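# Place a steel-table bottle into an empty carton cell

## Task

Take any one bottle from the steel table, set it inside a carton cell that holds nothing, and release it.

## Robot and tools

Robot: two six-joint arms, left_arm and right_arm, each ending in a two-finger gripper. Everywhere, an arm's joints are listed as waist, shoulder, elbow, wrist pitch, wrist yaw, wrist roll; the finger opening follows in rows and in result blocks.

Frame: one world frame for both arms. Its origin sits on the tabletop midway between the arms. +x points out over the table, +z points up, and left_arm sits on the +y side. The arm names do not mean image sides. The fingers point along the gripper's +z axis and close along its y axis. The reported hand point lies between the pads, about 1 cm short of the tips, and it gets less accurate at long reach.

execute_actions(actions): a list of actions, run in order. An action is a table of at most 15 rows. Each row lasts one 1/30 s control step. If there are fewer than 15 rows, the last row repeats until 15 steps are done. Every row holds 14 numbers in [-1, 1], even when only one arm moves: left_arm's six joint values and its opening, then right_arm's seven. Joint values are offsets from that arm's angles at the start of the action, not from the previous row. For the first action of a call, the start is the last reported state. Scale: 1.0 equals 1.264 rad (waist), 1.32 (shoulder), 1.276 (elbow), 1.83 (wrist pitch), 1.686 (wrist yaw), 2.022 (wrist roll). The opening is absolute: +1 is fully open and -1 is closed. An empty list just reports the state and images.

Joint ranges in rad: waist -2.880 to 2.880, shoulder 0.000 to 3.142, elbow 0.000 to 3.019, wrist pitch -1.693 to 1.571, wrist yaw -1.571 to 1.571, wrist roll -2.094 to 2.094. The true ends may differ by up to 0.019 rad. An action that would push a joint more than 0.019 rad beyond its range is refused for both arms. If the first action fails that check, or any action is malformed, the whole call is rejected and nothing moves. A joint driven onto its real end stops there, and the result may print "joint sent to its limit".

move(target, speed, blocking): target is one 14-number row laid out as above. Its joint values are offsets from the "Joint positions" in the latest result that shows them, not from where the arm is when the move begins. The openings are applied at once. All joint paths progress in step, so hands trace curves, and the path takes between 0.5 and 10 s. speed, in rad/s, is the top speed of whichever joint has farthest to go: 0.01 to 2, default 0.5. Nothing avoids obstacles or the other arm. blocking=false returns after 0.5 s while the motion keeps going. Until a result shows that the move has ended, further moves and execute_actions are refused. Use wait or stop first. The extra "move:" line gives the outcome (done, off_target, moving, held, fault), then limits=held or limits=none, then each arm's joint farthest from its goal. Faster moves and targets set deeper past a contact both hit harder.

wait(seconds): 0 to 10. The arms hold their last command, and any running move carries on. stop(): brakes the running move, needing more room at higher speed. The fingers keep going.

zoom_image(camera, region): camera is cam_left_wrist or cam_right_wrist, and region is [x0, y0, x1, y1] pixels in that camera's last image. The origin is the top-left corner, and the region can be at most 504 by 504.

finished_scene(scene): pass the current scene's number. This ends the scene for good, so call it only after the bottle rests in the cell and the gripper has let go.

Results: the state line gives each gripper's position in metres and quaternion wxyz. Joint positions and Joint velocities use rad and rad/s, with the finger gap in metres (0.094 m when fully open). grip_measured is the opening on the command scale. It may be off by about 1 mm, with a fixed offset per gripper. "Joint targets" shows what the joints are being driven toward right now. Torques are raw drive outputs with offsets and noise, so they are not a clean measure of load. Calls that ran actions list joint readings at some steps, and HELD marks steps where an arm was restrained. "joint command not followed" means a clearance check altered some joint targets.

Motion limits: on each step, a joint's target may lead its measured angle by at most 0.264 (waist), 0.32 (shoulder), 0.276 (elbow), 0.33 (wrist pitch), 0.186 (wrist yaw) or 0.522 (wrist roll) rad. Targets that would move the hand over 70 mm are scaled back. Big changes therefore take several actions, and you may have to command the rest. An arm sent zero offsets can sag. To hold it, first send the offsets back to the wanted angles, then send zeros, and push further if a joint still lags.

Gripping: to hold something, command an opening about 0.03 below grip_measured, or less below it for a lighter grip. Each pad gives about 50 to 62 N, and less on thin parts. Outside forces may briefly tug a held bottle or push loose items.

Cameras: cam_left_wrist and cam_right_wrist, 504x504 fisheye images, each mounted on its arm's wrist. The calibration lines give K, D, and T_world_to_cam, which maps world points into the camera frame. There are small per-camera errors, about 0.5 degrees and 2.5 mm in pose.

Avoid: knocking or placing anything off the table, which fails the task. Also avoid dropping the bottle, slamming, and pressing hard. Do not let the arms collide or shove each other. Holding loads heats the motors: MOTOR HOT appears from 85 °C, and at 100 °C an OVER-TEMPERATURE FAULT drops that arm. Any FAULT stop is costly. The simulation keeps running while you compose a reply, holding the last command.

Each tool is called by a JSON object that holds its "api" and its "payload", one argument or row to a line.

## Session

{"api": "execute_actions", "payload": {
  "actions": []
}}

Scene clock: 0.00 s.
left_arm: end_effector_position=(+0.2954, +0.3195, +0.2071) grip_measured=+1.000 end_effector_quat_wxyz=(+0.274, +0.623, +0.732, +0.008) | right_arm: end_effector_position=(+0.1257, -0.8306, +0.1412) grip_measured=+1.000 end_effector_quat_wxyz=(-0.025, +0.478, +0.877, -0.050)
Joint names: [waist, shoulder, elbow, wrist pitch, wrist yaw, wrist roll]
Joint positions: left_arm=[ 0.226  0.772  0.712 -1.08   0.364  1.394  0.094] | right_arm=[-1.504  1.755  1.478 -1.248  0.101 -0.401  0.094]
Joint velocities: left_arm=[-0.015 -0.005 -0.002 -0.007 -0.007 -0.022  0.   ] | right_arm=[-0.015  0.005 -0.012  0.002 -0.022 -0.066  0.   ]
Joint torques (N m, as the arm reports them, + toward a larger angle): no reading
Motor temperatures (°C, as the motors report them): left_arm=[21 26 25 22 19 20] | right_arm=[20 23 25 21 19 20]
Joint targets: left_arm=[0.226 0.773 0.734 -1.078 0.363 1.394] | right_arm=[-1.504 1.756 1.500 -1.247 0.101 -0.401]
camera_calibration (this result's frames):
cam_left_wrist: T_world_to_cam=[[-0.9063, -0.220882, -0.360321, 0.412212], [-0.297149, 0.939283, 0.171612, -0.238868], [0.300537, 0.262601, -0.916907, 0.139847], [0, 0, 0, 1]] pos_world=[0.260579, 0.278691, 0.317748]
cam_right_wrist: T_world_to_cam=[[-0.8303, -0.546874, 0.107382, -0.368099], [-0.389441, 0.707153, 0.590145, 0.551607], [-0.398671, 0.448178, -0.800124, 0.654941], [0, 0, 0, 1]] pos_world=[0.170292, -0.884904, 0.238033]

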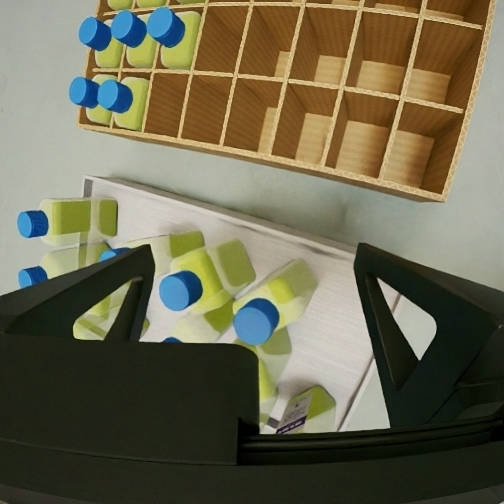

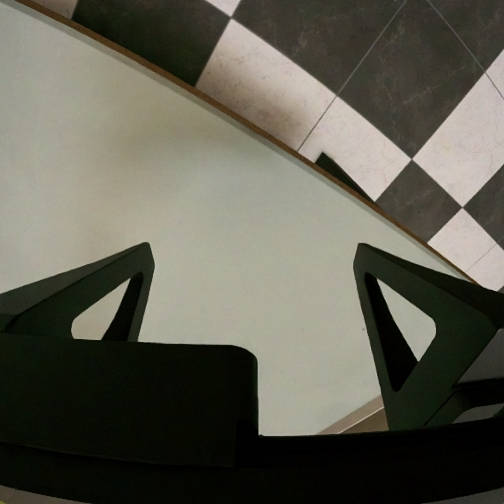

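{"api": "zoom_image", "payload": {
  "camera": "cam_left_wrist",
  "region": [140, 200, 360, 420]
}}

Region (140, 200, 360, 420) of cam_left_wrist's 504x504 image, scaled by 2.291, with more detail than that image has.

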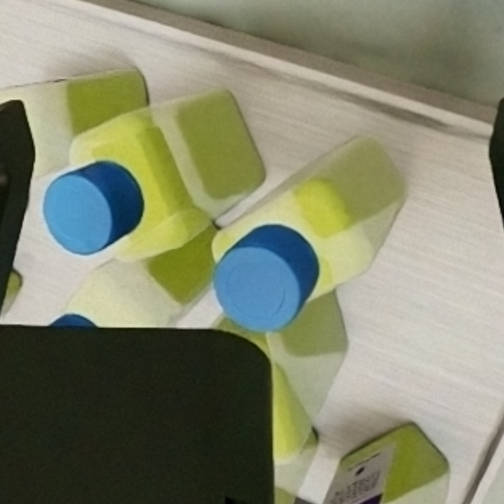

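{"api": "move", "payload": {
  "target": [-0.03,0.242,0.33,-0.268,-0.218,-0.33,0.4, 0,0,0,0,0,0,1],
  "speed": 0.7
}}

Scene clock: 34.13 s.
left_arm: end_effector_position=(+0.3036, +0.3751, +0.2508) grip_measured=+0.401 end_effector_quat_wxyz=(+0.003, +0.342, +0.940, +0.002) | right_arm: end_effector_position=(+0.1257, -0.8306, +0.1412) grip_measured=+1.000 end_effector_quat_wxyz=(-0.025, +0.478, +0.877, -0.050)
Joint names: [waist, shoulder, elbow, wrist pitch, wrist yaw, wrist roll]
Joint positions: left_arm=[ 0.204  1.085  1.084 -1.562 -0.001  0.74   0.066] | right_arm=[-1.504  1.755  1.478 -1.248  0.101 -0.401  0.094]
Joint velocities: left_arm=[ 0.005 -0.015 -0.012 -0.002 -0.051  0.007 -0.002] | right_arm=[-0.005 -0.005 -0.007 -0.007 -0.007  0.007  0.   ]
Joint torques (N m, as the arm reports them, + toward a larger angle): left_arm=[-0.16 -7.33 11.07 -0.33 -0.1  -0.09] | right_arm=[  0.84 -13.53   8.08   0.53   0.     0.11]
Motor temperatures (°C, as the motors report them): left_arm=[21 25 31 22 19 20] | right_arm=[20 25 29 21 19 20]
Joint targets: left_arm=[0.188 1.092 1.133 -1.570 -0.004 0.726] | right_arm=[-1.504 1.755 1.478 -1.248 0.101 -0.401]
move: off_target (left_arm); limits=none; left_arm: farthest joint: the elbow, 0.049 radians from its target (0.421 radians at the start); right_arm: farthest joint: the waist, 0.000 radians from its target (0.000 radians at the start)
camera_calibration (this result's frames):
cam_left_wrist: T_world_to_cam=[[-0.646398, -0.762917, -0.0112686, 0.484518], [-0.628613, 0.52412, 0.574582, -0.140847], [-0.432452, 0.378492, -0.81837, 0.317283], [0, 0, 0, 1]] pos_world=[0.361863, 0.323378, 0.346042]
cam_right_wrist: T_world_to_cam=[[-0.8303, -0.546874, 0.107382, -0.368099], [-0.389441, 0.707153, 0.590145, 0.551607], [-0.398671, 0.448178, -0.800124, 0.654941], [0, 0, 0, 1]] pos_world=[0.170292, -0.884904, 0.238033]

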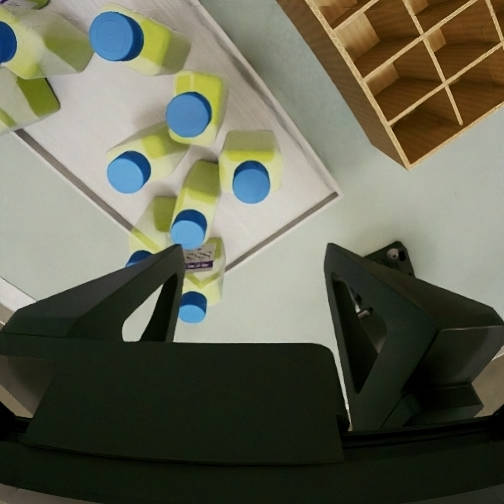

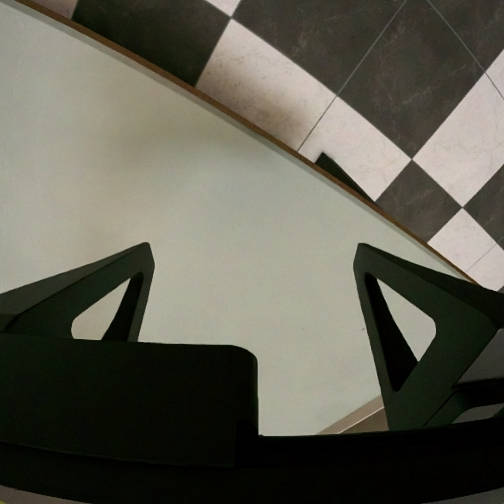

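{"api": "zoom_image", "payload": {
  "camera": "cam_left_wrist",
  "region": [175, 100, 335, 260]
}}

Region (175, 100, 335, 260) of cam_left_wrist's 504x504 image, scaled by 3.150, with more detail than that image has.

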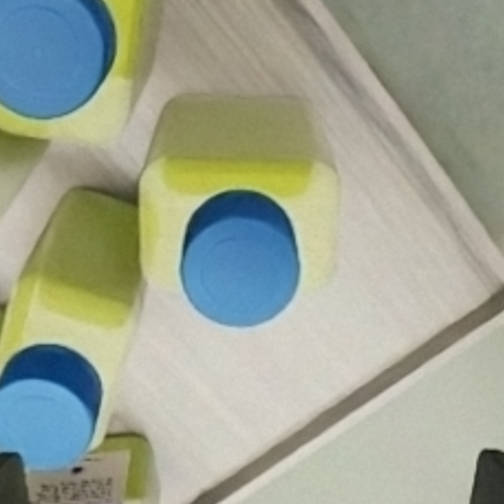

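{"api": "move", "payload": {
  "target": [0.021,0.027,-0.144,0.116,0,0.022,-0.05, 0,0,0,0,0,0,1],
  "speed": 0.35
}}

{"api": "zoom_image", "payload": {
  "camera": "cam_left_wrist",
  "region": [175, 130, 335, 290]
}}

Scene clock: 65.63 s.
left_arm: end_effector_position=(+0.3055, +0.3786, +0.1760) grip_measured=-0.049 end_effector_quat_wxyz=(+0.002, +0.351, +0.936, +0.001) | right_arm: end_effector_position=(+0.1257, -0.8306, +0.1412) grip_measured=+1.000 end_effector_quat_wxyz=(-0.025, +0.478, +0.877, -0.050)
Joint names: [waist, shoulder, elbow, wrist pitch, wrist yaw, wrist roll]
Joint positions: left_arm=[ 0.215  1.115  0.907 -1.359 -0.001  0.771  0.045] | right_arm=[-1.504  1.755  1.478 -1.248  0.101 -0.401  0.094]
Joint velocities: left_arm=[ 0.015 -0.015 -0.007 -0.012  0.007  0.022 -0.001] | right_arm=[-0.005  0.005  0.007  0.002 -0.007 -0.051  0.   ]
Joint torques (N m, as the arm reports them, + toward a larger angle): left_arm=[ 2.01 -8.    7.07  0.5   0.01  0.25] | right_arm=[  0.75 -13.45   8.13   0.51  -0.01   0.1 ]
Motor temperatures (°C, as the motors report them): left_arm=[21 25 34 22 19 20] | right_arm=[20 25 29 21 19 20]
Joint targets: left_arm=[0.230 1.121 0.901 -1.350 -0.001 0.785] | right_arm=[-1.504 1.755 1.478 -1.248 0.101 -0.401]
move: done; limits=none; left_arm: farthest joint: the waist, 0.015 radians from its target (0.027 radians at the start); right_arm: farthest joint: the waist, 0.000 radians from its target (0.000 radians at the start)
camera_calibration (this result's frames):
cam_left_wrist: T_world_to_cam=[[-0.660859, -0.750449, -0.00953322, 0.486926], [-0.616944, 0.535972, 0.576293, -0.106886], [-0.427369, 0.38673, -0.817187, 0.250596], [0, 0, 0, 1]] pos_world=[0.362944, 0.325788, 0.271023]
cam_right_wrist: T_world_to_cam=[[-0.8303, -0.546874, 0.107382, -0.368099], [-0.389441, 0.707153, 0.590145, 0.551607], [-0.398671, 0.448178, -0.800124, 0.654941], [0, 0, 0, 1]] pos_world=[0.170292, -0.884904, 0.238033]

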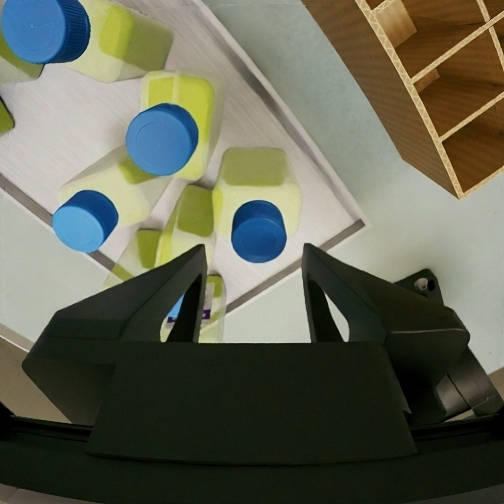

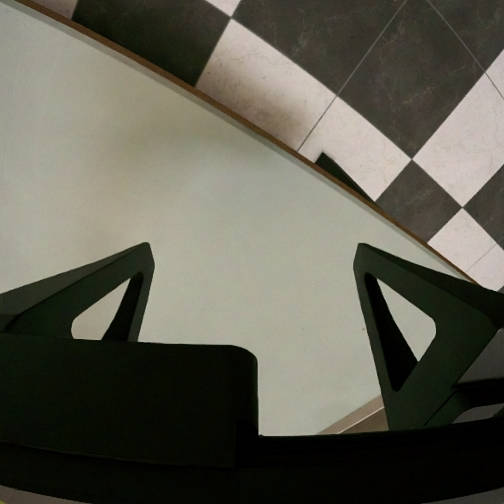

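Region (175, 130, 335, 290) of cam_left_wrist's 504x504 image, scaled by 3.150, with more detail than that image has.

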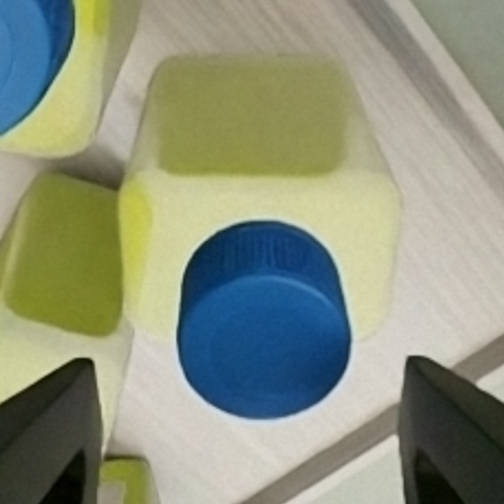

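{"api": "move", "payload": {
  "target": [0.020,0.011,-0.061,0.0456,0,0.012,-0.2, 0,0,0,0,0,0,1],
  "speed": 0.17
}}

{"api": "zoom_image", "payload": {
  "camera": "cam_left_wrist",
  "region": [175, 160, 335, 320]
}}

Scene clock: 82.47 s.
left_arm: end_effector_position=(+0.3005, +0.3814, +0.1492) grip_measured=-0.199 end_effector_quat_wxyz=(+0.002, +0.351, +0.936, +0.002) | right_arm: end_effector_position=(+0.1257, -0.8306, +0.1412) grip_measured=+1.000 end_effector_quat_wxyz=(-0.025, +0.478, +0.877, -0.050)
Joint names: [waist, shoulder, elbow, wrist pitch, wrist yaw, wrist roll]
Joint positions: left_arm=[ 0.226  1.12   0.839 -1.285 -0.001  0.781  0.038] | right_arm=[-1.504  1.755  1.478 -1.248  0.101 -0.401  0.094]
Joint velocities: left_arm=[-0.005  0.005  0.002 -0.007  0.066 -0.051 -0.   ] | right_arm=[-0.015 -0.005 -0.007 -0.017  0.022 -0.007  0.   ]
Joint torques (N m, as the arm reports them, + toward a larger angle): left_arm=[ 2.   -7.13  6.79  0.46  0.01  0.21] | right_arm=[  0.7  -13.54   8.15   0.49   0.     0.11]
Motor temperatures (°C, as the motors report them): left_arm=[21 25 31 22 19 20] | right_arm=[20 25 29 21 19 20]
Joint targets: left_arm=[0.241 1.129 0.829 -1.276 -0.001 0.795] | right_arm=[-1.504 1.755 1.478 -1.248 0.101 -0.401]
move: done; limits=none; left_arm: farthest joint: the waist, 0.014 radians from its target (0.025 radians at the start); right_arm: farthest joint: the waist, 0.000 radians from its target (0.000 radians at the start)
camera_calibration (this result's frames):
cam_left_wrist: T_world_to_cam=[[-0.660566, -0.7507, -0.0100966, 0.485595], [-0.61758, 0.535683, 0.575881, -0.0956488], [-0.426906, 0.386643, -0.817471, 0.225468], [0, 0, 0, 1]] pos_world=[0.35795, 0.328598, 0.244299]
cam_right_wrist: T_world_to_cam=[[-0.8303, -0.546874, 0.107382, -0.368099], [-0.389441, 0.707153, 0.590145, 0.551607], [-0.398671, 0.448178, -0.800124, 0.654941], [0, 0, 0, 1]] pos_world=[0.170292, -0.884904, 0.238033]

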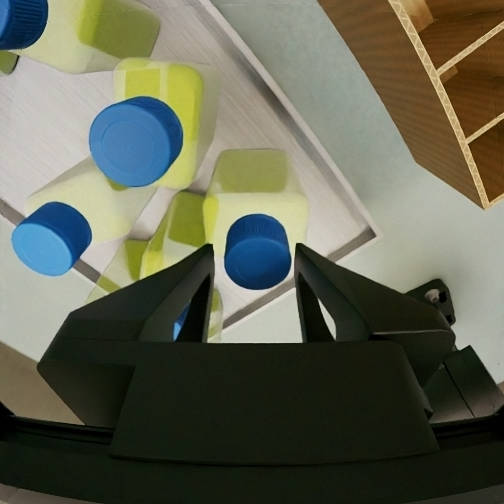

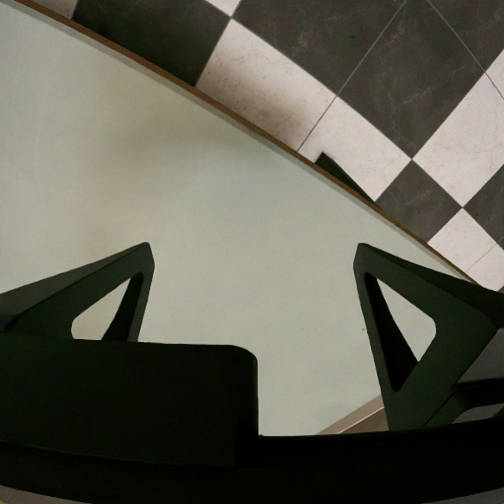

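Region (175, 160, 335, 320) of cam_left_wrist's 504x504 image, scaled by 3.150, with more detail than that image has.

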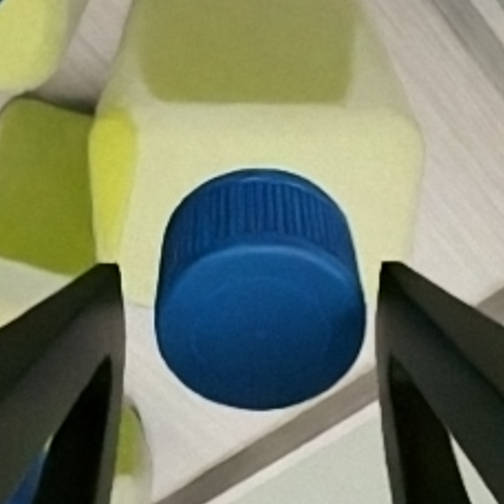

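{"api": "execute_actions", "payload": {
  "actions": [
    [[0,0.008,-0.012,0.008,0,0,-0.2, 0,0,0,0,0,0,1],[0,0.009,-0.017,0.011,0,0,-0.2, 0,0,0,0,0,0,1],[0,0.010,-0.022,0.015,0,0,-0.22, 0,0,0,0,0,0,1],[0,0.010,-0.022,0.015,0,0,-0.24, 0,0,0,0,0,0,1],[0,0.010,-0.022,0.015,0,0,-0.26, 0,0,0,0,0,0,1],[0,0.010,-0.022,0.015,0,0,-0.28, 0,0,0,0,0,0,1],[0,0.010,-0.022,0.015,0,0,-0.30, 0,0,0,0,0,0,1]]
  ]
}}

Scene clock: 118.47 s.
left_arm: end_effector_position=(+0.2988, +0.3813, +0.1422) grip_measured=-0.299 end_effector_quat_wxyz=(+0.001, +0.351, +0.936, +0.001) | right_arm: end_effector_position=(+0.1257, -0.8306, +0.1412) grip_measured=+1.000 end_effector_quat_wxyz=(-0.025, +0.478, +0.877, -0.050)
Joint names: [waist, shoulder, elbow, wrist pitch, wrist yaw, wrist roll]
Joint positions: left_arm=[ 0.226  1.122  0.821 -1.266 -0.001  0.782  0.033] | right_arm=[-1.504  1.755  1.478 -1.248  0.101 -0.401  0.094]
Joint velocities: left_arm=[-0.015 -0.005 -0.007  0.012  0.037 -0.066 -0.001] | right_arm=[ 0.015 -0.005 -0.002 -0.002  0.022 -0.022  0.   ]
Joint torques (N m, as the arm reports them, + toward a larger angle): left_arm=[ 0.95 -7.52  6.53  0.52 -0.01  0.04] | right_arm=[  0.87 -13.38   8.13   0.51   0.     0.1 ]
Motor temperatures (°C, as the motors report them): left_arm=[21 25 29 22 19 20] | right_arm=[20 25 29 21 19 20]
Joint targets: left_arm=[0.226 1.133 0.811 -1.257 -0.001 0.781] | right_arm=[-1.504 1.755 1.478 -1.248 0.101 -0.401]
Step readings (joint positions):
0: left_arm=[0.226 1.120 0.839 -1.285 -0.001 0.782] | right_arm=[-1.504 1.755 1.478 -1.248 0.101 -0.401]
1: left_arm=[0.226 1.120 0.838 -1.283 -0.001 0.782] | right_arm=[-1.504 1.755 1.478 -1.248 0.101 -0.401]
2: left_arm=[0.226 1.120 0.837 -1.280 -0.001 0.782] | right_arm=[-1.504 1.755 1.478 -1.248 0.101 -0.401]
4: left_arm=[0.226 1.120 0.830 -1.271 -0.001 0.782] | right_arm=[-1.504 1.755 1.478 -1.248 0.101 -0.401]
8: left_arm=[0.226 1.122 0.821 -1.267 -0.001 0.782] | right_arm=[-1.504 1.755 1.478 -1.248 0.101 -0.401]
15: Joint positions above
camera_calibration (this result's frames):
cam_left_wrist: T_world_to_cam=[[-0.660866, -0.750449, -0.00901811, 0.484162], [-0.616497, 0.535974, 0.57677, -0.0931543], [-0.428003, 0.386727, -0.816857, 0.219253], [0, 0, 0, 1]] pos_world=[0.356378, 0.328476, 0.237193]
cam_right_wrist: T_world_to_cam=[[-0.8303, -0.546874, 0.107382, -0.368099], [-0.389441, 0.707153, 0.590145, 0.551607], [-0.398671, 0.448178, -0.800124, 0.654941], [0, 0, 0, 1]] pos_world=[0.170292, -0.884904, 0.238033]

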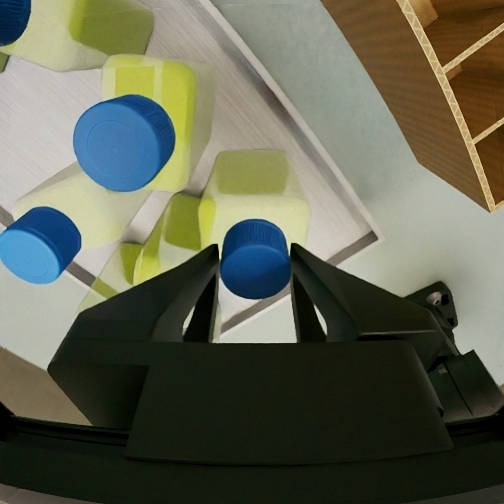

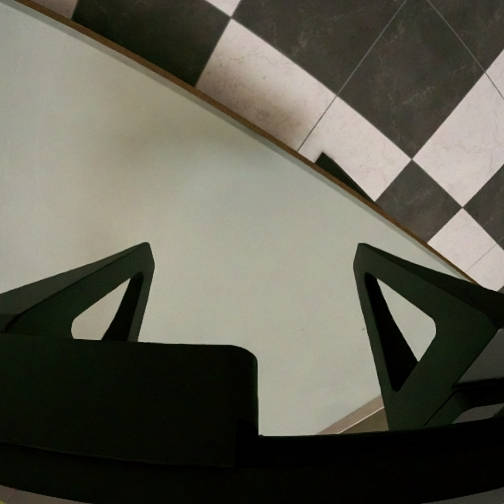

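{"api": "execute_actions", "payload": {
  "actions": [
    [[0,0.015,0,0,0,0,-0.30, 0,0,0,0,0,0,1],[0,0.015,0,0,0,0,-0.31, 0,0,0,0,0,0,1],[0,0.015,0,0,0,0,-0.32, 0,0,0,0,0,0,1],[0,0.015,0,0,0,0,-0.33, 0,0,0,0,0,0,1],[0,0.015,0,0,0,0,-0.34, 0,0,0,0,0,0,1],[0,0.015,0,0,0,0,-0.36, 0,0,0,0,0,0,1],[0,0.015,0,0,0,0,-0.38, 0,0,0,0,0,0,1],[0,0.015,0,0,0,0,-0.40, 0,0,0,0,0,0,1],[0,0.015,0,0,0,0,-0.42, 0,0,0,0,0,0,1],[0,0.012,0,0,0,0,-0.44, 0,0,0,0,0,0,1],[0,0.008,0,0,0,0,-0.46, 0,0,0,0,0,0,1],[0,0.008,0,0,0,0,-0.49, 0,0,0,0,0,0,1],[0,0.008,0,0,0,0,-0.52, 0,0,0,0,0,0,1],[0,0.008,0,0,0,0,-0.54, 0,0,0,0,0,0,1]],
    [[0,-0.003,0.01,0,0,0,-0.54, 0,0,0,0,0,0,1],[0,-0.006,0.02,0,0,0,-0.54, 0,0,0,0,0,0,1],[0,-0.009,0.03,0,0,0,-0.54, 0,0,0,0,0,0,1],[0,-0.011,0.037,-0.003,0,0,-0.54, 0,0,0,0,0,0,1],[0,-0.013,0.043,-0.006,0,0,-0.54, 0,0,0,0,0,0,1],[0,-0.015,0.048,-0.009,0,0,-0.54, 0,0,0,0,0,0,1],[0,-0.017,0.054,-0.013,0,0,-0.54, 0,0,0,0,0,0,1],[0,-0.019,0.060,-0.018,0,0,-0.54, 0,0,0,0,0,0,1],[0,-0.021,0.067,-0.024,0,0,-0.54, 0,0,0,0,0,0,1],[0,-0.023,0.075,-0.031,0,0,-0.54, 0,0,0,0,0,0,1],[0,-0.025,0.083,-0.038,0,0,-0.54, 0,0,0,0,0,0,1],[0,-0.027,0.092,-0.046,0,0,-0.54, 0,0,0,0,0,0,1],[0,-0.029,0.101,-0.054,0,0,-0.54, 0,0,0,0,0,0,1],[0,-0.031,0.110,-0.062,0,0,-0.54, 0,0,0,0,0,0,1],[0,-0.033,0.120,-0.070,0,0,-0.54, 0,0,0,0,0,0,1]],
    [[-0.005,-0.020,0.073,-0.029,0,0,-0.54, 0,0,0,0,0,0,1],[-0.01,-0.021,0.083,-0.038,0,0,-0.54, 0,0,0,0,0,0,1],[-0.015,-0.022,0.093,-0.047,0,0,-0.54, 0,0,0,0,0,0,1],[-0.02,-0.022,0.103,-0.056,0,-0.005,-0.54, 0,0,0,0,0,0,1],[-0.026,-0.022,0.112,-0.064,0,-0.01,-0.54, 0,0,0,0,0,0,1],[-0.033,-0.022,0.120,-0.071,0,-0.02,-0.54, 0,0,0,0,0,0,1],[-0.041,-0.022,0.127,-0.077,0,-0.03,-0.54, 0,0,0,0,0,0,1],[-0.05,-0.022,0.133,-0.081,0,-0.045,-0.54, 0,0,0,0,0,0,1],[-0.06,-0.022,0.138,-0.084,0,-0.06,-0.54, 0,0,0,0,0,0,1],[-0.07,-0.022,0.142,-0.084,0,-0.075,-0.54, 0,0,0,0,0,0,1],[-0.08,-0.022,0.145,-0.084,0,-0.09,-0.54, 0,0,0,0,0,0,1],[-0.088,-0.022,0.147,-0.084,0,-0.10,-0.54, 0,0,0,0,0,0,1],[-0.094,-0.022,0.148,-0.084,0,-0.11,-0.54, 0,0,0,0,0,0,1]]
  ]
}}

Scene clock: 148.57 s.
left_arm: end_effector_position=(+0.3004, +0.3511, +0.2293) grip_measured=-0.434 end_effector_quat_wxyz=(+0.005, +0.330, +0.944, +0.003) | right_arm: end_effector_position=(+0.1257, -0.8306, +0.1412) grip_measured=+1.000 end_effector_quat_wxyz=(-0.025, +0.478, +0.877, -0.050)
Joint names: [waist, shoulder, elbow, wrist pitch, wrist yaw, wrist roll]
Joint positions: left_arm=[ 0.119  1.076  1.021 -1.505 -0.003  0.629  0.027] | right_arm=[-1.504  1.755  1.478 -1.248  0.101 -0.401  0.094]
Joint velocities: left_arm=[-0.171  0.005 -0.012 -0.007 -0.022 -0.374 -0.001] | right_arm=[ 0.005 -0.005 -0.002 -0.002 -0.007 -0.037  0.   ]
Joint torques (N m, as the arm reports them, + toward a larger angle): left_arm=[ 0.63 -8.18 11.65 -0.48  0.   -0.09] | right_arm=[  0.86 -13.43   8.13   0.53  -0.01   0.1 ]
Motor temperatures (°C, as the motors report them): left_arm=[21 25 30 22 19 20] | right_arm=[20 26 29 21 19 20]
Joint targets: left_arm=[0.107 1.070 1.078 -1.514 -0.003 0.560] | right_arm=[-1.504 1.755 1.478 -1.248 0.101 -0.401]
Step readings (joint positions; steps 1 to 15: 1st action; 16 to 30: 2nd action; 31 to 45: 3rd action):
0: left_arm=[0.226 1.122 0.821 -1.266 -0.001 0.782] | right_arm=[-1.504 1.755 1.478 -1.248 0.101 -0.401]
1: left_arm=[0.226 1.122 0.821 -1.266 -0.001 0.782] | right_arm=[-1.504 1.755 1.478 -1.248 0.101 -0.401]
2: left_arm=[0.226 1.123 0.821 -1.266 -0.001 0.782] | right_arm=[-1.504 1.755 1.478 -1.248 0.101 -0.401]
4: left_arm=[0.226 1.123 0.821 -1.266 -0.001 0.782] | right_arm=[-1.504 1.755 1.478 -1.248 0.101 -0.401]
8: left_arm=[0.226 1.123 0.821 -1.266 -0.001 0.782] | right_arm=[-1.504 1.755 1.478 -1.248 0.101 -0.401]
15: left_arm=[0.226 1.122 0.821 -1.266 -0.002 0.782] | right_arm=[-1.504 1.755 1.478 -1.248 0.101 -0.401]
16: left_arm=[0.226 1.122 0.821 -1.266 -0.003 0.782] | right_arm=[-1.504 1.755 1.478 -1.248 0.101 -0.401]
17: left_arm=[0.226 1.120 0.821 -1.266 -0.003 0.782] | right_arm=[-1.504 1.755 1.478 -1.248 0.101 -0.401]
19: left_arm=[0.226 1.119 0.821 -1.266 -0.003 0.782] | right_arm=[-1.504 1.755 1.478 -1.248 0.101 -0.401]
23: left_arm=[0.226 1.116 0.824 -1.279 -0.003 0.782] | right_arm=[-1.504 1.755 1.478 -1.248 0.101 -0.401]
30: left_arm=[0.226 1.099 0.890 -1.360 -0.003 0.782] | right_arm=[-1.504 1.755 1.478 -1.248 0.101 -0.401]
31: left_arm=[0.226 1.095 0.903 -1.375 -0.003 0.782] | right_arm=[-1.504 1.755 1.478 -1.248 0.101 -0.401]
32: left_arm=[0.226 1.091 0.916 -1.391 -0.003 0.782] | right_arm=[-1.504 1.755 1.478 -1.248 0.101 -0.401]
34: left_arm=[0.225 1.083 0.942 -1.424 -0.003 0.782] | right_arm=[-1.504 1.755 1.478 -1.248 0.101 -0.401]
38: left_arm=[0.201 1.076 0.989 -1.481 -0.003 0.756] | right_arm=[-1.504 1.755 1.478 -1.248 0.101 -0.401]
45: Joint positions above
camera_calibration (this result's frames):
cam_left_wrist: T_world_to_cam=[[-0.625433, -0.780138, -0.0147609, 0.464451], [-0.645109, 0.506354, 0.572224, -0.106162], [-0.43894, 0.36741, -0.819964, 0.313548], [0, 0, 0, 1]] pos_world=[0.359625, 0.300891, 0.324702]
cam_right_wrist: T_world_to_cam=[[-0.8303, -0.546874, 0.107382, -0.368099], [-0.389441, 0.707153, 0.590145, 0.551607], [-0.398671, 0.448178, -0.800124, 0.654941], [0, 0, 0, 1]] pos_world=[0.170292, -0.884904, 0.238033]

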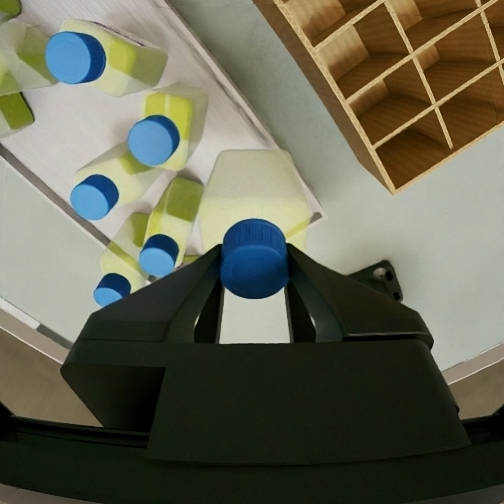

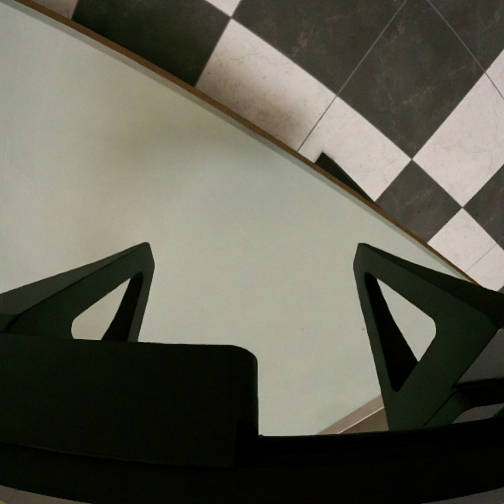

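{"api": "move", "payload": {
  "target": [-0.294,0.096,0.086,0.037,0,-0.516,-0.54, 0,0,0,0,0,0,1],
  "speed": 0.8
}}

{"api": "zoom_image", "payload": {
  "camera": "cam_left_wrist",
  "region": [155, 50, 355, 250]
}}

Scene clock: 157.27 s.
left_arm: end_effector_position=(+0.3140, +0.2353, +0.2138) grip_measured=-0.434 end_effector_quat_wxyz=(+0.000, +0.002, +1.000, +0.001) | right_arm: end_effector_position=(+0.1257, -0.8306, +0.1412) grip_measured=+1.000 end_effector_quat_wxyz=(-0.025, +0.478, +0.877, -0.050)
Joint names: [waist, shoulder, elbow, wrist pitch, wrist yaw, wrist roll]
Joint positions: left_arm=[-0.243  1.196  1.07  -1.445 -0.003 -0.401  0.027] | right_arm=[-1.504  1.755  1.478 -1.248  0.101 -0.401  0.094]
Joint velocities: left_arm=[ 0.005 -0.005 -0.007 -0.012 -0.081  0.051 -0.001] | right_arm=[-0.005 -0.015 -0.007  0.007 -0.066  0.007  0.   ]
Joint torques (N m, as the arm reports them, + toward a larger angle): left_arm=[ 0.22 -9.58 11.84  0.45 -0.08 -0.11] | right_arm=[  0.81 -13.53   8.14   0.52  -0.01   0.11]
Motor temperatures (°C, as the motors report them): left_arm=[21 25 32 22 19 20] | right_arm=[20 26 29 21 19 20]
Joint targets: left_arm=[-0.252 1.202 1.131 -1.437 -0.003 -0.415] | right_arm=[-1.504 1.755 1.478 -1.248 0.101 -0.401]
move: off_target (left_arm); limits=none; left_arm: farthest joint: the elbow, 0.061 radians from its target (0.110 radians at the start); right_arm: farthest joint: the waist, 0.000 radians from its target (0.000 radians at the start)
camera_calibration (this result's frames):
cam_left_wrist: T_world_to_cam=[[-0.00789756, -0.999931, -0.00873683, 0.238893], [-0.81622, 0.00139864, 0.577739, 0.141442], [-0.577687, 0.0116939, -0.816175, 0.475826], [0, 0, 0, 1]] pos_world=[0.392213, 0.233114, 0.308727]
cam_right_wrist: T_world_to_cam=[[-0.8303, -0.546874, 0.107382, -0.368099], [-0.389441, 0.707153, 0.590145, 0.551607], [-0.398671, 0.448178, -0.800124, 0.654941], [0, 0, 0, 1]] pos_world=[0.170292, -0.884904, 0.238033]

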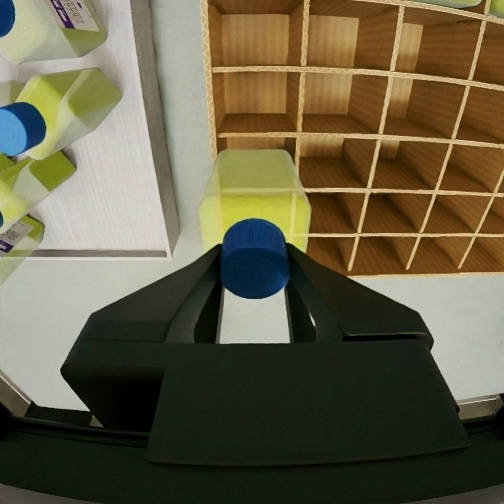

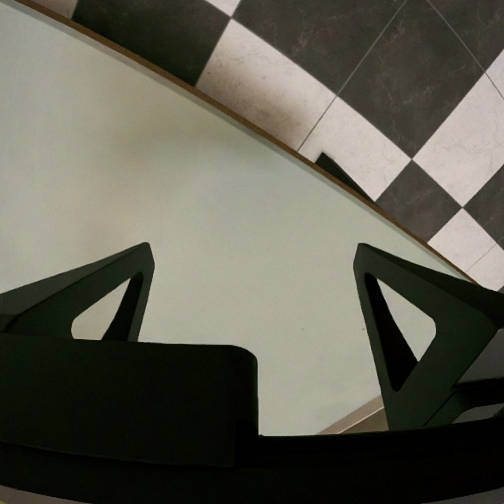

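Region (155, 50, 355, 250) of cam_left_wrist's 504x504 image, scaled by 2.520, with more detail than that image has.

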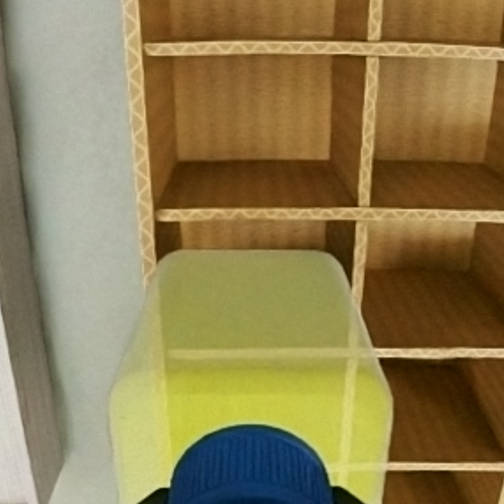

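{"api": "move", "payload": {
  "target": [-0.007,0.026,-0.088,0.080,0,0,-0.54, 0,0,0,0,0,0,1],
  "speed": 0.2
}}

Scene clock: 169.50 s.
left_arm: end_effector_position=(+0.3147, +0.2350, +0.1640) grip_measured=-0.434 end_effector_quat_wxyz=(-0.000, +0.002, +1.000, +0.002) | right_arm: end_effector_position=(+0.1257, -0.8306, +0.1412) grip_measured=+1.000 end_effector_quat_wxyz=(-0.025, +0.478, +0.877, -0.050)
Joint names: [waist, shoulder, elbow, wrist pitch, wrist yaw, wrist roll]
Joint positions: left_arm=[-0.243  1.226  0.961 -1.308 -0.003 -0.401  0.027] | right_arm=[-1.504  1.755  1.478 -1.248  0.101 -0.401  0.094]
Joint velocities: left_arm=[ 0.005 -0.005 -0.007 -0.012 -0.007  0.007 -0.001] | right_arm=[-0.015 -0.015 -0.012 -0.012  0.095 -0.081  0.   ]
Joint torques (N m, as the arm reports them, + toward a larger angle): left_arm=[ 0.31 -9.43  6.83  0.45 -0.09  0.05] | right_arm=[  0.71 -13.48   8.13   0.49   0.     0.11]
Motor temperatures (°C, as the motors report them): left_arm=[21 25 34 22 19 20] | right_arm=[20 26 29 21 19 20]
Joint targets: left_arm=[-0.252 1.231 0.957 -1.299 -0.003 -0.401] | right_arm=[-1.504 1.755 1.478 -1.248 0.101 -0.401]
move: done; limits=none; left_arm: farthest joint: the waist, 0.009 radians from its target (0.009 radians at the start); right_arm: farthest joint: the waist, 0.000 radians from its target (0.000 radians at the start)
camera_calibration (this result's frames):
cam_left_wrist: T_world_to_cam=[[-0.00752553, -0.99993, -0.00917939, 0.238143], [-0.815613, 0.000826813, 0.578597, 0.170527], [-0.578549, 0.0118411, -0.815562, 0.435713], [0, 0, 0, 1]] pos_world=[0.392957, 0.232826, 0.25887]
cam_right_wrist: T_world_to_cam=[[-0.8303, -0.546874, 0.107382, -0.368099], [-0.389441, 0.707153, 0.590145, 0.551607], [-0.398671, 0.448178, -0.800124, 0.654941], [0, 0, 0, 1]] pos_world=[0.170292, -0.884904, 0.238033]

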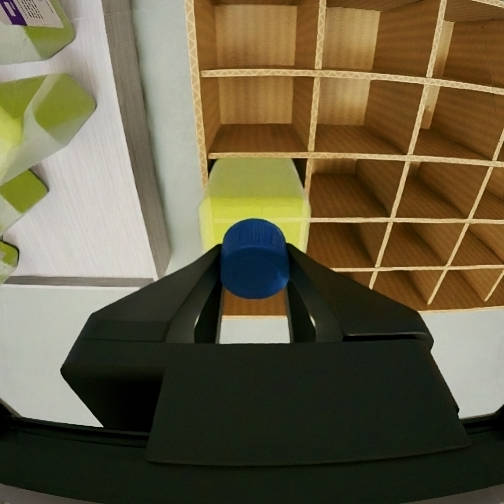

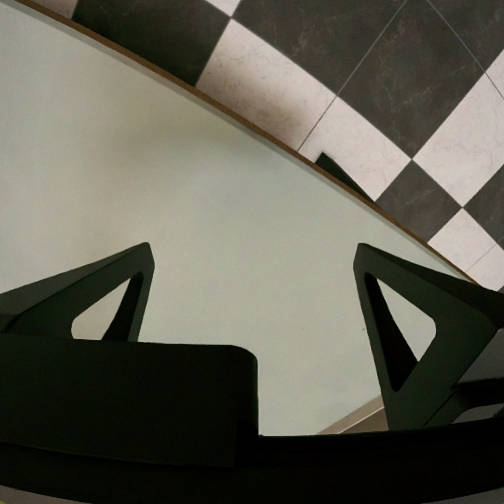

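{"api": "move", "payload": {
  "target": [-0.016,0.048,-0.093,0.1005,0,0,-0.54, 0,0,0,0,0,0,1],
  "speed": 0.2
}}

Scene clock: 179.23 s.
left_arm: end_effector_position=(+0.3147, +0.2327, +0.1069) grip_measured=-0.434 end_effector_quat_wxyz=(+0.002, +0.005, +1.000, +0.000) | right_arm: end_effector_position=(+0.1257, -0.8306, +0.1412) grip_measured=+1.000 end_effector_quat_wxyz=(-0.025, +0.478, +0.877, -0.050)
Joint names: [waist, shoulder, elbow, wrist pitch, wrist yaw, wrist roll]
Joint positions: left_arm=[-0.249  1.282  0.85  -1.134 -0.003 -0.401  0.027] | right_arm=[-1.504  1.755  1.478 -1.248  0.101 -0.401  0.094]
Joint velocities: left_arm=[-0.005  0.005  0.007  0.007 -0.11  -0.022  0.   ] | right_arm=[ 0.005 -0.005 -0.007  0.002  0.007 -0.081  0.   ]
Joint torques (N m, as the arm reports them, + toward a larger angle): left_arm=[ 0.52 -9.89  6.3   0.43 -0.1   0.05] | right_arm=[  0.86 -13.46   8.14   0.53   0.     0.11]
Motor temperatures (°C, as the motors report them): left_arm=[21 25 32 22 19 20] | right_arm=[20 26 29 21 19 20]
Joint targets: left_arm=[-0.263 1.290 0.843 -1.124 -0.003 -0.401] | right_arm=[-1.504 1.755 1.478 -1.248 0.101 -0.401]
move: done; limits=none; left_arm: farthest joint: the waist, 0.014 radians from its target (0.020 radians at the start); right_arm: farthest joint: the waist, 0.000 radians from its target (0.000 radians at the start)
camera_calibration (this result's frames):
cam_left_wrist: T_world_to_cam=[[-0.0135864, -0.999887, -0.00646605, 0.23695], [-0.81873, 0.00741211, 0.57413, 0.203611], [-0.574018, 0.0130943, -0.818738, 0.38776], [0, 0, 0, 1]] pos_world=[0.392503, 0.230336, 0.202107]
cam_right_wrist: T_world_to_cam=[[-0.8303, -0.546874, 0.107382, -0.368099], [-0.389441, 0.707153, 0.590145, 0.551607], [-0.398671, 0.448178, -0.800124, 0.654941], [0, 0, 0, 1]] pos_world=[0.170292, -0.884904, 0.238033]

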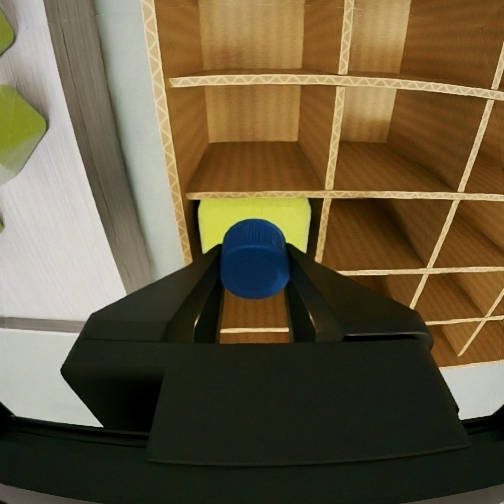

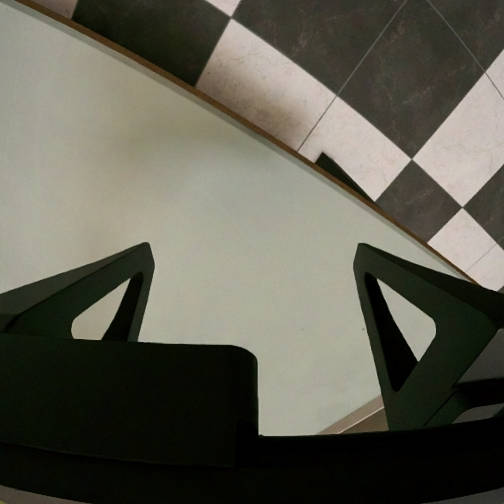

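{"api": "execute_actions", "payload": {
  "actions": [
    [[0,0.005,-0.009,0,0,0,-0.54, 0,0,0,0,0,0,1],[0,0.005,-0.012,0,0,0,-0.54, 0,0,0,0,0,0,1],[0,0.005,-0.012,0,0,0,-0.52, 0,0,0,0,0,0,1],[0,0.005,-0.012,0,0,0,-0.50, 0,0,0,0,0,0,1],[0,0.005,-0.012,0,0,0,-0.48, 0,0,0,0,0,0,1],[0,0.005,-0.012,0,0,0,-0.46, 0,0,0,0,0,0,1],[0,0.005,-0.012,0,0,0,-0.44, 0,0,0,0,0,0,1],[0,0,-0.006,0,0,0,-0.42, 0,0,0,0,0,0,1],[0,0,0,0,0,0,-0.40, 0,0,0,0,0,0,1],[0,0,0.005,0,0,0,-0.38, 0,0,0,0,0,0,1],[0,0,0.01,0,0,0,-0.35, 0,0,0,0,0,0,1],[0,0,0.015,0,0,0,-0.31, 0,0,0,0,0,0,1],[0,0,0.02,0,0,0,-0.27, 0,0,0,0,0,0,1],[0,0,0.02,0,0,0,-0.24, 0,0,0,0,0,0,1],[0,0,0.02,0,0,0,-0.22, 0,0,0,0,0,0,1]],
    [[0,-0.005,0.03,-0.003,0,0,-0.22, 0,0,0,0,0,0,1],[0,-0.009,0.036,-0.007,0,0,-0.22, 0,0,0,0,0,0,1],[0,-0.012,0.042,-0.013,0,0,-0.22, 0,0,0,0,0,0,1],[0,-0.015,0.048,-0.020,0,0,-0.22, 0,0,0,0,0,0,1],[0,-0.018,0.054,-0.027,0,0,-0.22, 0,0,0,0,0,0,1],[0,-0.021,0.060,-0.034,0,0,-0.22, 0,0,0,0,0,0,1],[0,-0.024,0.066,-0.041,0,0,-0.22, 0,0,0,0,0,0,1],[0,-0.027,0.072,-0.047,0,0,-0.22, 0,0,0,0,0,0,1],[0,-0.030,0.077,-0.052,0,0,-0.22, 0,0,0,0,0,0,1],[0,-0.032,0.081,-0.056,0,0,-0.22, 0,0,0,0,0,0,1],[0,-0.033,0.084,-0.058,0,0,-0.22, 0,0,0,0,0,0,1]]
  ]
}}

Scene clock: 200.53 s.
left_arm: end_effector_position=(+0.3165, +0.2320, +0.1442) grip_measured=-0.221 end_effector_quat_wxyz=(+0.010, +0.005, +1.000, -0.003) | right_arm: end_effector_position=(+0.1257, -0.8306, +0.1412) grip_measured=+1.000 end_effector_quat_wxyz=(-0.025, +0.478, +0.877, -0.050)
Joint names: [waist, shoulder, elbow, wrist pitch, wrist yaw, wrist roll]
Joint positions: left_arm=[-0.249  1.236  0.915 -1.229 -0.003 -0.401  0.037] | right_arm=[-1.504  1.755  1.478 -1.248  0.101 -0.401  0.094]
Joint velocities: left_arm=[-0.015 -0.063  0.046 -0.032  0.007 -0.007  0.001] | right_arm=[ 0.005  0.005  0.002 -0.002  0.022 -0.007  0.   ]
Joint torques (N m, as the arm reports them, + toward a larger angle): left_arm=[ 0.93 -9.85  9.92 -0.4  -0.09  0.05] | right_arm=[  0.86 -13.56   8.13   0.5    0.     0.11]
Motor temperatures (°C, as the motors report them): left_arm=[21 25 30 22 19 20] | right_arm=[20 26 29 21 19 20]
Joint targets: left_arm=[-0.249 1.238 0.957 -1.240 -0.003 -0.401] | right_arm=[-1.504 1.755 1.478 -1.248 0.101 -0.401]
Step readings (joint positions; steps 1 to 15: 1st action; 16 to 30: 2nd action):
0: left_arm=[-0.249 1.282 0.850 -1.134 -0.003 -0.401] | right_arm=[-1.504 1.755 1.478 -1.248 0.101 -0.401]
1: left_arm=[-0.249 1.282 0.850 -1.134 -0.003 -0.401] | right_arm=[-1.504 1.755 1.478 -1.248 0.101 -0.401]
2: left_arm=[-0.249 1.282 0.850 -1.134 -0.003 -0.401] | right_arm=[-1.504 1.755 1.478 -1.248 0.101 -0.401]
4: left_arm=[-0.249 1.282 0.850 -1.134 -0.003 -0.401] | right_arm=[-1.504 1.755 1.478 -1.248 0.101 -0.401]
8: left_arm=[-0.249 1.282 0.850 -1.134 -0.003 -0.401] | right_arm=[-1.504 1.755 1.478 -1.248 0.101 -0.401]
15: left_arm=[-0.249 1.281 0.850 -1.134 -0.003 -0.401] | right_arm=[-1.504 1.755 1.478 -1.248 0.101 -0.401]
16: left_arm=[-0.249 1.281 0.850 -1.134 -0.003 -0.401] | right_arm=[-1.504 1.755 1.478 -1.248 0.101 -0.401]
17: left_arm=[-0.249 1.281 0.850 -1.135 -0.003 -0.401] | right_arm=[-1.504 1.755 1.478 -1.248 0.101 -0.401]
19: left_arm=[-0.249 1.278 0.852 -1.146 -0.003 -0.401] | right_arm=[-1.504 1.755 1.478 -1.248 0.101 -0.401]
23: left_arm=[-0.249 1.265 0.872 -1.191 -0.003 -0.401] | right_arm=[-1.504 1.755 1.478 -1.248 0.101 -0.401]
30: Joint positions above
camera_calibration (this result's frames):
cam_left_wrist: T_world_to_cam=[[-0.013537, -0.999908, -0.00026596, 0.235551], [-0.827074, 0.0110476, 0.561984, 0.18716], [-0.56193, 0.00782754, -0.827148, 0.417942], [0, 0, 0, 1]] pos_world=[0.392838, 0.23019, 0.240581]
cam_right_wrist: T_world_to_cam=[[-0.8303, -0.546874, 0.107382, -0.368099], [-0.389441, 0.707153, 0.590145, 0.551607], [-0.398671, 0.448178, -0.800124, 0.654941], [0, 0, 0, 1]] pos_world=[0.170292, -0.884904, 0.238033]

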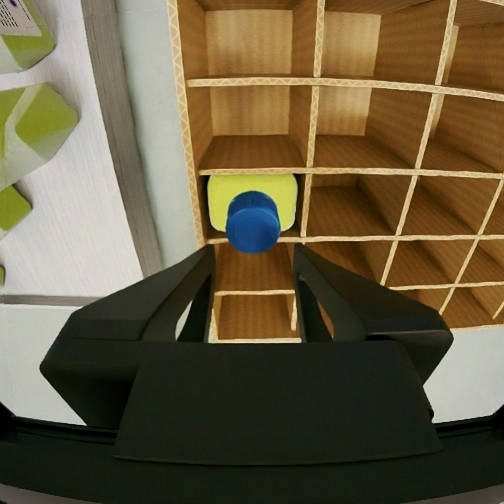

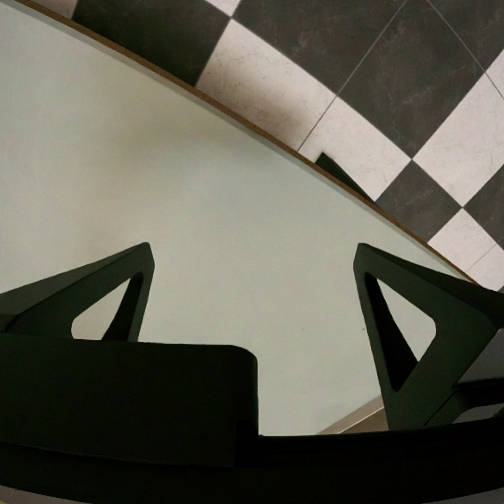

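{"api": "finished_scene", "payload": {
  "scene": 2
}}

The scene is finished: the task was done.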